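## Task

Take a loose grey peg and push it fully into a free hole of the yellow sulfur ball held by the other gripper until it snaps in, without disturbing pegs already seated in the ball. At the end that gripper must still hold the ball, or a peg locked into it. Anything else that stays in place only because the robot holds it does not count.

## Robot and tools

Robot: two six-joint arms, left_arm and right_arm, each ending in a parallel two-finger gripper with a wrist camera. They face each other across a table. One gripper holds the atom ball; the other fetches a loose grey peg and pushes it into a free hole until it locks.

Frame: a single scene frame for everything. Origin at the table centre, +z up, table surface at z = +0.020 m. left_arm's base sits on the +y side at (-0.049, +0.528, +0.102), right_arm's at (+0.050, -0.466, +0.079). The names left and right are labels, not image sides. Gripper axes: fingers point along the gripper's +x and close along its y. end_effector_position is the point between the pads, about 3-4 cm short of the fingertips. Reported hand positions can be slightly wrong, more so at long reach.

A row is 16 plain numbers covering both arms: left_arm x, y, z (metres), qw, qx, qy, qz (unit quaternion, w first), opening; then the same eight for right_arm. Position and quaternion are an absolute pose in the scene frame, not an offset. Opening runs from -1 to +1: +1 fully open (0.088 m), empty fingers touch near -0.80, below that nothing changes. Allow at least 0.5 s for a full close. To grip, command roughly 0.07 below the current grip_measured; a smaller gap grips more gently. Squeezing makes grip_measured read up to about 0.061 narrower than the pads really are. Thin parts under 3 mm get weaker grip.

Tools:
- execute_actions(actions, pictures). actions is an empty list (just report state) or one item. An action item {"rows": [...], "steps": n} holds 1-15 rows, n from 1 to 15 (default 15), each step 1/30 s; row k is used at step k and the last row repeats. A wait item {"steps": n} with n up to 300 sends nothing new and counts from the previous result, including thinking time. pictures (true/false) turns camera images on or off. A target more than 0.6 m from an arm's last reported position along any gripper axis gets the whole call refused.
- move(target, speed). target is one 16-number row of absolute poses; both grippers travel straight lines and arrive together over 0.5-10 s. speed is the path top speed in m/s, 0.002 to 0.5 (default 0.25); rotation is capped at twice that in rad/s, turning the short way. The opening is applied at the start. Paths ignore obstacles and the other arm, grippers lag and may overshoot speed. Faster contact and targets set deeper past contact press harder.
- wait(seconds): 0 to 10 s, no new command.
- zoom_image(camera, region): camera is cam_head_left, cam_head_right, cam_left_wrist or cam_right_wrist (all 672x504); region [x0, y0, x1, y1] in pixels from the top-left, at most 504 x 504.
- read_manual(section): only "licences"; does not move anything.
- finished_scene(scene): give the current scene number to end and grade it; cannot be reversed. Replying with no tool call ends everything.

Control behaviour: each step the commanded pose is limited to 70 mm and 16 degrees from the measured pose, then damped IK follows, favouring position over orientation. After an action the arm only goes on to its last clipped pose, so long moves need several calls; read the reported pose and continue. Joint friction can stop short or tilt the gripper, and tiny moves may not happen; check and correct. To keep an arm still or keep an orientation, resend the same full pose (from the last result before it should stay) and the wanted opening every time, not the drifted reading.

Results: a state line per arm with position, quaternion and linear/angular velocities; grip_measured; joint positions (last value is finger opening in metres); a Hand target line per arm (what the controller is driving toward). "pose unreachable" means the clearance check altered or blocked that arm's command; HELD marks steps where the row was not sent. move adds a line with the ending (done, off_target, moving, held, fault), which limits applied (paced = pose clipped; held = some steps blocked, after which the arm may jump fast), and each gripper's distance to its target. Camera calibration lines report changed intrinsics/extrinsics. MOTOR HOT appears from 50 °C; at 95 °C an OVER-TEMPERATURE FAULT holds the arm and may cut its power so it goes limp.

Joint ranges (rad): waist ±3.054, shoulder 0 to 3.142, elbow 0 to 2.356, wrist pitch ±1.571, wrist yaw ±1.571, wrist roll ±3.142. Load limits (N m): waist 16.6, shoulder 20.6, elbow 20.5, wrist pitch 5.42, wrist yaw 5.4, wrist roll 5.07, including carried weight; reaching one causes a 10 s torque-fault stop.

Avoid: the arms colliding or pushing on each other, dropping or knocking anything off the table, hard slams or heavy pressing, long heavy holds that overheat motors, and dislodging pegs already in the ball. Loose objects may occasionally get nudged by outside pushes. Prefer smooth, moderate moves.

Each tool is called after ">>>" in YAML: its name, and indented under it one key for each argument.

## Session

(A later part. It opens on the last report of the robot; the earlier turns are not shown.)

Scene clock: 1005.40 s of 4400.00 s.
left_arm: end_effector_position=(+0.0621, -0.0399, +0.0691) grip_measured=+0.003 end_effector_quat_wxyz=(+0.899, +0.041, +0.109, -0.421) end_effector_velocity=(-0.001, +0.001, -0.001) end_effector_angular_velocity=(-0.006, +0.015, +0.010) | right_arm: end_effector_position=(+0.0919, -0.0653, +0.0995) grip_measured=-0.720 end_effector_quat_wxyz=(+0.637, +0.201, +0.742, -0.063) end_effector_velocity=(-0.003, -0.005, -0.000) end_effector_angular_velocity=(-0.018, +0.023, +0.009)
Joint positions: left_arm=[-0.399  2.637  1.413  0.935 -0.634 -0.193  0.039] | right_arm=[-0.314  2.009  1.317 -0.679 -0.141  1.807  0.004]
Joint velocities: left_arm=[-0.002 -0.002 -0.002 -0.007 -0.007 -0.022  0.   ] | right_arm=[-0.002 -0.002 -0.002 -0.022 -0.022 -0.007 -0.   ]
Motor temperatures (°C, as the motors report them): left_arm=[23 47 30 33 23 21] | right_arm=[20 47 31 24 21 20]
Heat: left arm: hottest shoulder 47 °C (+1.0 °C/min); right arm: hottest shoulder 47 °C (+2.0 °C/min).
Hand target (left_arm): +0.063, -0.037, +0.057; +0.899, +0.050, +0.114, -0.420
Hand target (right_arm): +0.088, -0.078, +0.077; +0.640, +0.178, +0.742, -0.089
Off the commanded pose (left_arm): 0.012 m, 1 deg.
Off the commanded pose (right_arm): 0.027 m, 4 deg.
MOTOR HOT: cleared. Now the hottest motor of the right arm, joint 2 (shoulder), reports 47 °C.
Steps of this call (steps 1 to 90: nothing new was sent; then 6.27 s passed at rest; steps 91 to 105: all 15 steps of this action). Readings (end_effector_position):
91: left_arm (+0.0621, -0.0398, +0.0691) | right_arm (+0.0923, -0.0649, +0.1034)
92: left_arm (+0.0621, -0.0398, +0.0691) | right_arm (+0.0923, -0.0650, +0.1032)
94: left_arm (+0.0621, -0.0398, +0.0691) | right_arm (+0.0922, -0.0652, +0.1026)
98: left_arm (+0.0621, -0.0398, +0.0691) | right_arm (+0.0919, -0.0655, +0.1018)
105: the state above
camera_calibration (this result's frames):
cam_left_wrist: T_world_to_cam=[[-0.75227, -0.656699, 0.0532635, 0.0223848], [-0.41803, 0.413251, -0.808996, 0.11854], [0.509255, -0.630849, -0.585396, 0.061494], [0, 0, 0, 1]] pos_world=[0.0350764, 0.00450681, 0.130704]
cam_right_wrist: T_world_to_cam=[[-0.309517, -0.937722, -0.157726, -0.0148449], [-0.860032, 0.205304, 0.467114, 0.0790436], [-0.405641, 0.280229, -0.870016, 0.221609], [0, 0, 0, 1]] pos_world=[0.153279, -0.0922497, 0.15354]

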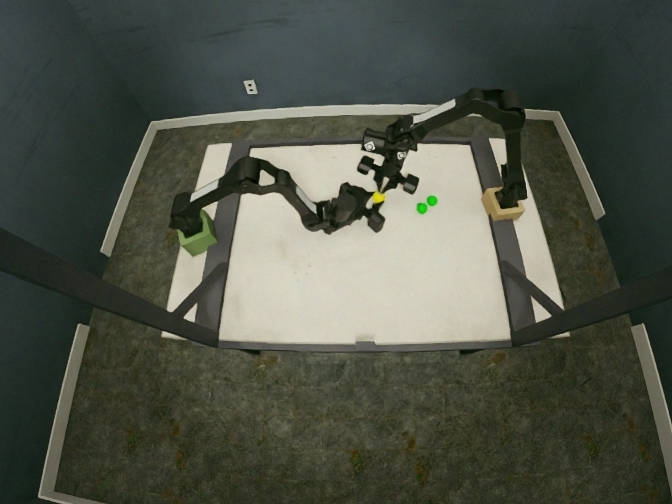

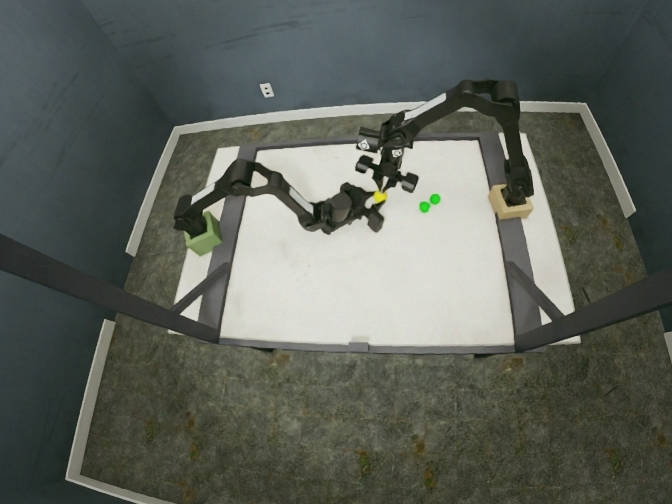

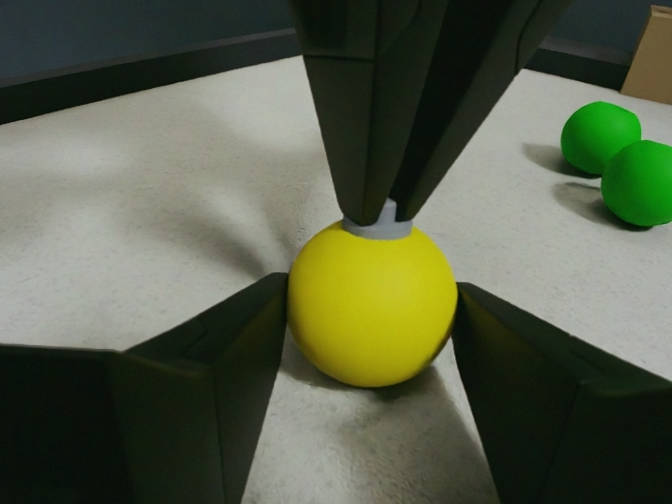

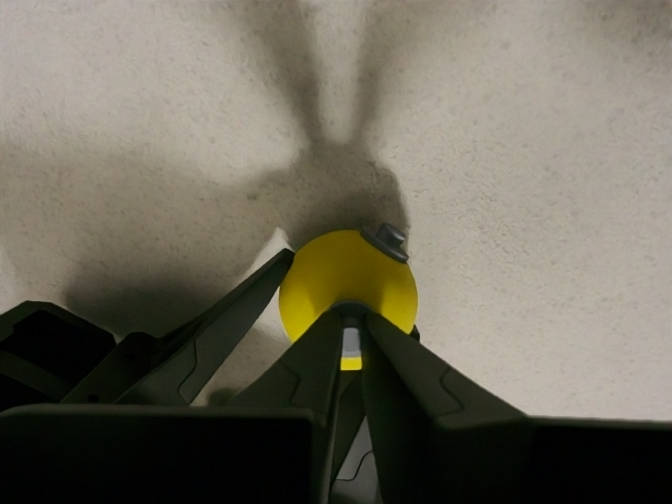

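>>> execute_actions:
  actions:
    - {"rows": [[0.0632,-0.0377,0.057,0.8986,0.05,0.114,-0.42,-0.07,0.0882,-0.0769,0.0740,0.6400,0.1770,0.7422,-0.0900,-0.82],[0.0632,-0.0377,0.057,0.8986,0.05,0.114,-0.42,-0.07,0.0881,-0.0772,0.0725,0.6400,0.1763,0.7423,-0.0908,-0.82],[0.0632,-0.0377,0.057,0.8986,0.05,0.114,-0.42,-0.07,0.0880,-0.0774,0.0712,0.6401,0.1757,0.7423,-0.0916,-0.82],[0.0632,-0.0377,0.057,0.8986,0.05,0.114,-0.42,-0.07,0.0880,-0.0774,0.0712,0.6401,0.1757,0.7423,-0.0916,-0.82],[0.0632,-0.0377,0.057,0.8986,0.05,0.114,-0.42,-0.07,0.0880,-0.0774,0.0712,0.6401,0.1757,0.7423,-0.0916,-0.82],[0.0632,-0.0377,0.057,0.8986,0.05,0.114,-0.42,-0.07,0.0880,-0.0774,0.0712,0.6401,0.1757,0.7423,-0.0916,-0.82],[0.0632,-0.0377,0.057,0.8986,0.05,0.114,-0.42,-0.07,0.0880,-0.0774,0.0712,0.6401,0.1757,0.7423,-0.0916,-0.82],[0.0632,-0.0377,0.057,0.8986,0.05,0.114,-0.42,-0.07,0.0886,-0.0754,0.0760,0.6396,0.1800,0.7422,-0.0868,-0.82],[0.0632,-0.0377,0.057,0.8986,0.05,0.114,-0.42,-0.07,0.0893,-0.0734,0.0807,0.6391,0.1842,0.7422,-0.0820,-0.82],[0.0632,-0.0377,0.057,0.8986,0.05,0.114,-0.42,-0.07,0.0899,-0.0714,0.0854,0.6386,0.1884,0.7421,-0.0772,-0.82],[0.0632,-0.0377,0.057,0.8986,0.05,0.114,-0.42,-0.07,0.0906,-0.0694,0.0901,0.6381,0.1926,0.7421,-0.0725,-0.75],[0.0632,-0.0377,0.057,0.8986,0.05,0.114,-0.42,-0.07,0.0912,-0.0674,0.0948,0.6375,0.1968,0.7420,-0.0678,-0.65],[0.0632,-0.0377,0.057,0.8986,0.05,0.114,-0.42,-0.07,0.0919,-0.0653,0.0995,0.6370,0.2010,0.7420,-0.0630,-0.55]], "steps": 15}
  pictures: false

>>> execute_actions:
  actions:
    - {"rows": [[0.0632,-0.0377,0.057,0.8986,0.05,0.114,-0.42,-0.07,0.0922,-0.0643,0.1030,0.6368,0.2030,0.7419,-0.0606,-0.5],[0.0632,-0.0377,0.057,0.8986,0.05,0.114,-0.42,-0.07,0.0925,-0.0635,0.1060,0.6365,0.2050,0.7418,-0.0580,-0.5],[0.0632,-0.0377,0.057,0.8986,0.05,0.114,-0.42,-0.07,0.0928,-0.0642,0.1090,0.6365,0.2050,0.7418,-0.0580,-0.5],[0.0632,-0.0377,0.057,0.8986,0.05,0.114,-0.42,-0.07,0.0932,-0.0650,0.1125,0.6365,0.2050,0.7418,-0.0580,-0.5],[0.0632,-0.0377,0.057,0.8986,0.05,0.114,-0.42,-0.07,0.0936,-0.0659,0.1165,0.6365,0.2050,0.7418,-0.0580,-0.5],[0.0632,-0.0377,0.057,0.8986,0.05,0.114,-0.42,-0.07,0.0941,-0.0670,0.1210,0.6365,0.2050,0.7418,-0.0580,-0.5],[0.0632,-0.0377,0.057,0.8986,0.05,0.114,-0.42,-0.07,0.0946,-0.0682,0.1260,0.6365,0.2050,0.7418,-0.0580,-0.5],[0.0632,-0.0377,0.057,0.8986,0.05,0.114,-0.42,-0.07,0.0952,-0.0694,0.1315,0.6365,0.2050,0.7418,-0.0580,-0.5],[0.0632,-0.0377,0.057,0.8986,0.05,0.114,-0.42,-0.07,0.0958,-0.0708,0.1375,0.6365,0.2050,0.7418,-0.0580,-0.5],[0.0632,-0.0377,0.057,0.8986,0.05,0.114,-0.42,-0.07,0.0965,-0.0722,0.1435,0.6365,0.2050,0.7418,-0.0580,-0.5],[0.0632,-0.0377,0.057,0.8986,0.05,0.114,-0.42,-0.07,0.0971,-0.0736,0.1495,0.6365,0.2050,0.7418,-0.0580,-0.5]], "steps": 15}

>>> zoom_image:
  camera: "cam_left_wrist"
  region: [320, 150, 440, 270]

>>> zoom_image:
  camera: "cam_right_wrist"
  region: [270, 160, 430, 320]

Scene clock: 1022.40 s of 4400.00 s.
left_arm: end_effector_position=(+0.0621, -0.0399, +0.0691) grip_measured=+0.003 end_effector_quat_wxyz=(+0.899, +0.041, +0.109, -0.421) end_effector_velocity=(-0.002, -0.001, -0.002) end_effector_angular_velocity=(+0.022, -0.003, -0.011) | right_arm: end_effector_position=(+0.0921, -0.0642, +0.1012) grip_measured=-0.614 end_effector_quat_wxyz=(+0.636, +0.203, +0.742, -0.061) end_effector_velocity=(+0.008, +0.011, +0.008) end_effector_angular_velocity=(+0.049, -0.005, +0.006)
Joint positions: left_arm=[-0.399  2.637  1.413  0.935 -0.634 -0.193  0.039] | right_arm=[-0.314  2.005  1.318 -0.675 -0.141  1.807  0.009]
Joint velocities: left_arm=[-0.002 -0.002  0.002 -0.022  0.007  0.007 -0.   ] | right_arm=[-0.017 -0.002  0.022  0.022 -0.007 -0.022  0.032]
Motor temperatures (°C, as the motors report them): left_arm=[23 47 30 33 23 21] | right_arm=[20 43 31 24 21 20]
Heat: left arm: hottest shoulder 47 °C (+1.0 °C/min); right arm: hottest shoulder 43 °C (-5.1 °C/min).
Hand target (left_arm): +0.063, -0.037, +0.057; +0.899, +0.050, +0.114, -0.420
Hand target (right_arm): +0.092, -0.065, +0.099; +0.637, +0.201, +0.742, -0.063
Off the commanded pose (left_arm): 0.012 m, 1 deg.
Off the commanded pose (right_arm): 0.002 m, 0 deg.
Steps of this call (steps 1 to 90: nothing new was sent; then 13.50 s passed at rest; steps 91 to 105: all 15 steps of this action). Readings (end_effector_position):
91: left_arm (+0.0621, -0.0399, +0.0691) | right_arm (+0.0919, -0.0653, +0.0993)
92: left_arm (+0.0621, -0.0399, +0.0691) | right_arm (+0.0919, -0.0653, +0.0992)
94: left_arm (+0.0621, -0.0399, +0.0691) | right_arm (+0.0919, -0.0656, +0.0986)
98: left_arm (+0.0621, -0.0399, +0.0691) | right_arm (+0.0919, -0.0655, +0.0986)
105: the state above

Scene clock: 1022.90 s of 4400.00 s.
left_arm: end_effector_position=(+0.0615, -0.0405, +0.0691) grip_measured=+0.003 end_effector_quat_wxyz=(+0.898, +0.040, +0.109, -0.423) end_effector_velocity=(+0.002, -0.000, +0.004) end_effector_angular_velocity=(-0.008, -0.008, +0.008) | right_arm: end_effector_position=(+0.0966, -0.0729, +0.1450) grip_measured=-0.504 end_effector_quat_wxyz=(+0.637, +0.205, +0.741, -0.059) end_effector_velocity=(+0.010, +0.014, +0.083) end_effector_angular_velocity=(+0.143, -0.008, -0.001)
Joint positions: left_arm=[-0.399  2.637  1.414  0.935 -0.629 -0.193  0.039] | right_arm=[-0.329  1.913  1.373 -0.819 -0.142  1.793  0.014]
Joint velocities: left_arm=[ 0.002 -0.002  0.002  0.007 -0.007  0.007 -0.   ] | right_arm=[-0.027 -0.139  0.125 -0.125 -0.022 -0.022  0.   ]
Motor temperatures (°C, as the motors report them): left_arm=[23 47 30 33 23 21] | right_arm=[20 43 31 24 21 20]
Heat: left arm: hottest shoulder 47 °C (+1.0 °C/min); right arm: hottest shoulder 43 °C (-5.0 °C/min).
Hand target (left_arm): +0.063, -0.037, +0.057; +0.899, +0.050, +0.114, -0.420
Hand target (right_arm): +0.097, -0.074, +0.150; +0.636, +0.205, +0.742, -0.058
Off the commanded pose (left_arm): 0.013 m, 1 deg.
Off the commanded pose (right_arm): 0.005 m, 0 deg.
Steps of this call (steps 1 to 15: all 15 steps of this action). Readings (end_effector_position):
1: left_arm (+0.0620, -0.0399, +0.0691) | right_arm (+0.0925, -0.0636, +0.1018)
2: left_arm (+0.0620, -0.0399, +0.0691) | right_arm (+0.0928, -0.0631, +0.1023)
4: left_arm (+0.0620, -0.0399, +0.0691) | right_arm (+0.0925, -0.0648, +0.1031)
8: left_arm (+0.0615, -0.0406, +0.0691) | right_arm (+0.0925, -0.0702, +0.1105)
15: the state above
camera_calibration (this result's frames):
cam_left_wrist: T_world_to_cam=[[-0.755075, -0.653347, 0.0547551, 0.0217547], [-0.417244, 0.414427, -0.8088, 0.11861], [0.505736, -0.633551, -0.585529, 0.0614881], [0, 0, 0, 1]] pos_world=[0.0348189, 0.00401425, 0.130743]
cam_right_wrist: T_world_to_cam=[[-0.309824, -0.93539, -0.170456, -0.0113079], [-0.861915, 0.200629, 0.465671, 0.0634519], [-0.401386, 0.291195, -0.868386, 0.265352], [0, 0, 0, 1]] pos_world=[0.157695, -0.100577, 0.198953]

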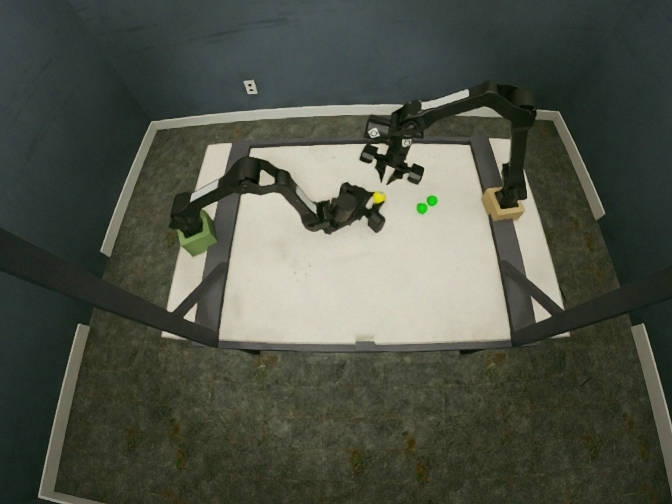

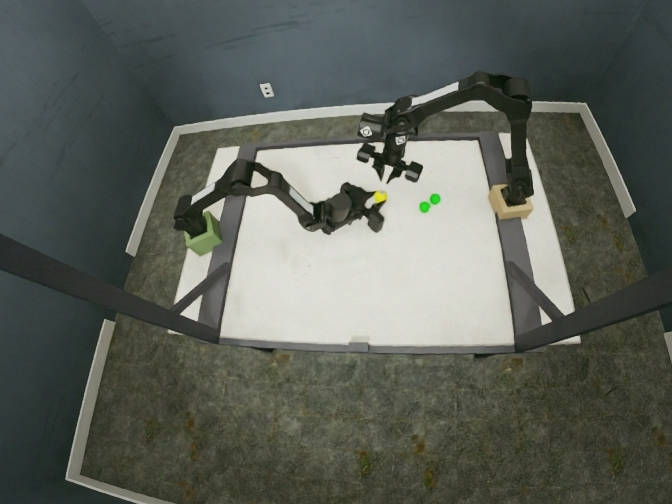

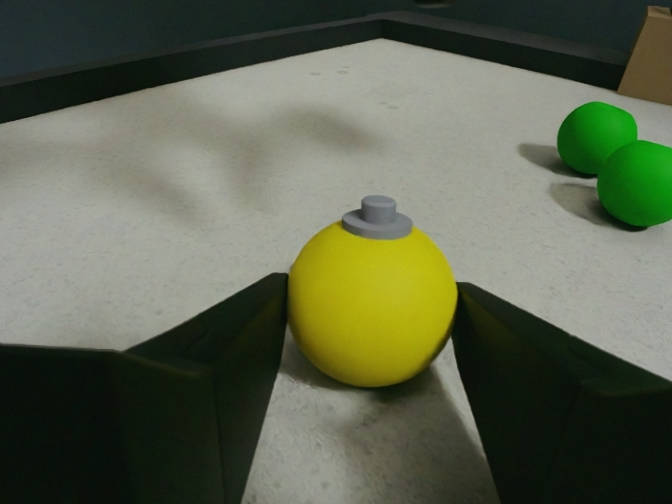

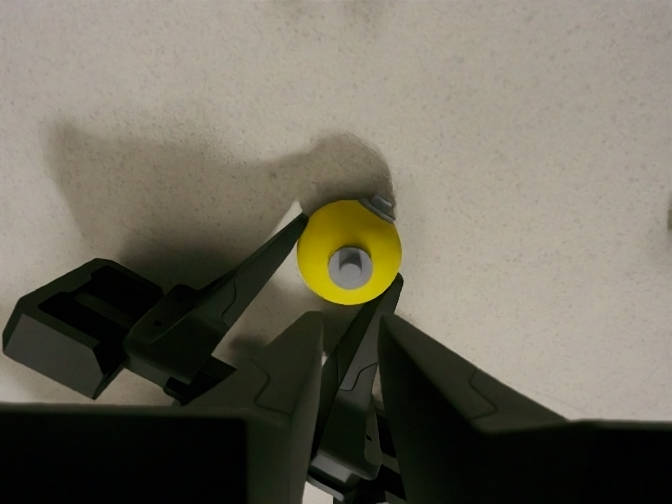

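Region (320, 150, 440, 270) of cam_left_wrist's 672x504 image, scaled by 4.200, with more detail than that image has.

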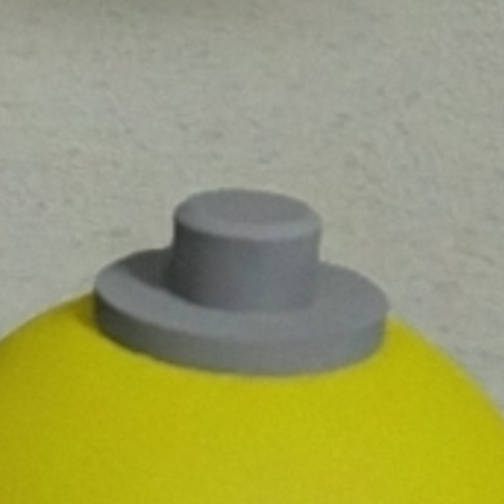

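Region (270, 160, 430, 320) of cam_right_wrist's 672x504 image, scaled by 3.150, with more detail than that image has.

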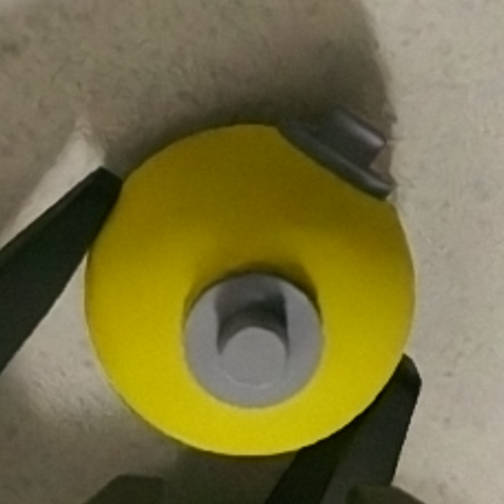

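>>> move:
  target: [0.055,-0.01,0.11,0.8986,0.05,0.114,-0.42,-0.07,0.10,-0.16,0.20,0.6365,0.2050,0.7418,-0.0580,-0.5]
  speed: 0.12

Scene clock: 1027.13 s of 4400.00 s.
left_arm: end_effector_position=(+0.0566, -0.0111, +0.1069) grip_measured=+0.003 end_effector_quat_wxyz=(+0.899, +0.052, +0.114, -0.420) end_effector_velocity=(+0.002, +0.001, +0.002) end_effector_angular_velocity=(+0.006, -0.019, +0.004) | right_arm: end_effector_position=(+0.1001, -0.1568, +0.2012) grip_measured=-0.503 end_effector_quat_wxyz=(+0.637, +0.206, +0.741, -0.056) end_effector_velocity=(+0.003, -0.003, -0.000) end_effector_angular_velocity=(-0.007, -0.010, +0.012)
Joint positions: left_arm=[-0.409  2.446  1.227  0.904 -0.644 -0.196  0.039] | right_arm=[-0.392  1.562  1.188 -0.99  -0.156  1.728  0.014]
Joint velocities: left_arm=[ 0.002 -0.002 -0.002  0.007 -0.007  0.022 -0.   ] | right_arm=[-0.007 -0.002 -0.002 -0.007  0.007 -0.022 -0.   ]
Motor temperatures (°C, as the motors report them): left_arm=[23 47 30 33 23 21] | right_arm=[20 44 31 24 21 20]
Heat: left arm: hottest shoulder 47 °C (+1.0 °C/min); right arm: hottest shoulder 44 °C (-5.1 °C/min).
Hand target (left_arm): +0.055, -0.010, +0.110; +0.899, +0.050, +0.114, -0.420
Hand target (right_arm): +0.100, -0.160, +0.201; +0.636, +0.205, +0.742, -0.058
Off the commanded pose (left_arm): 0.004 m, 0 deg.
Off the commanded pose (right_arm): 0.003 m, 0 deg.
move: done
camera_calibration (this result's frames):
cam_left_wrist: T_world_to_cam=[[-0.752239, -0.65788, 0.0364707, 0.0369498], [-0.41767, 0.433302, -0.798624, 0.134013], [0.509597, -0.615989, -0.600724, 0.106298], [0, 0, 0, 1]] pos_world=[0.0295992, 0.0317188, 0.169534]
cam_right_wrist: T_world_to_cam=[[-0.308272, -0.935019, -0.175234, -0.0782719], [-0.862557, 0.197045, 0.466014, 0.0565102], [-0.401203, 0.294809, -0.867251, 0.340324], [0, 0, 0, 1]] pos_world=[0.161153, -0.184651, 0.255096]

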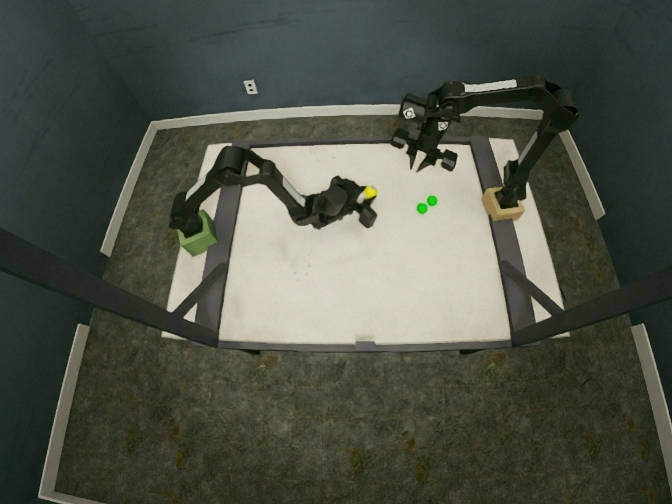

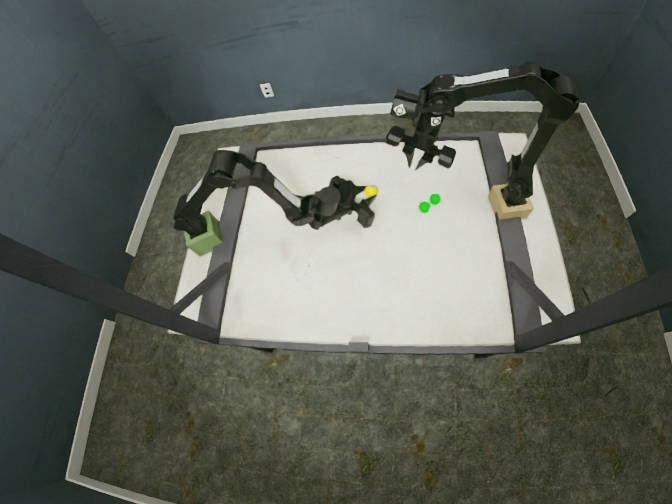

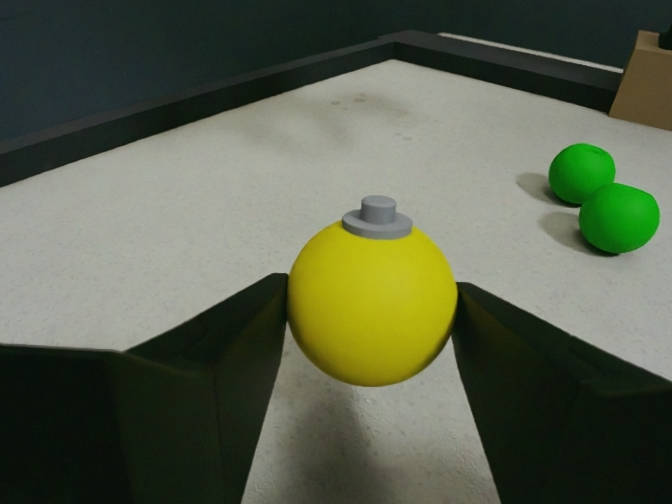

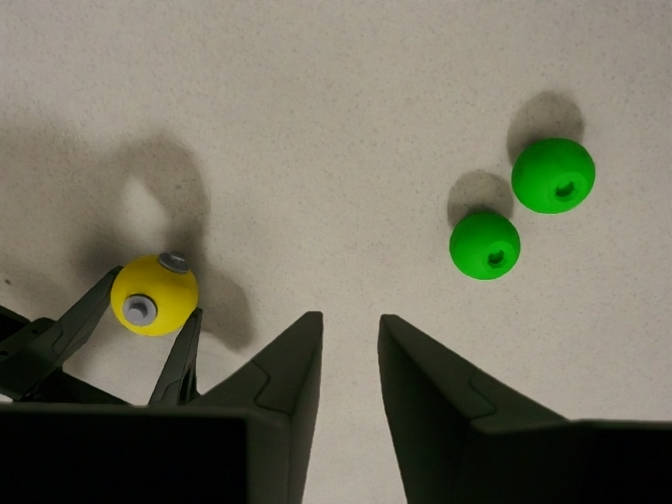

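The peg is seated flush, the original peg is still in place, and the left gripper holds the ball off the table.

>>> finished_scene:
  scene: 1

The scene is finished: the task was done.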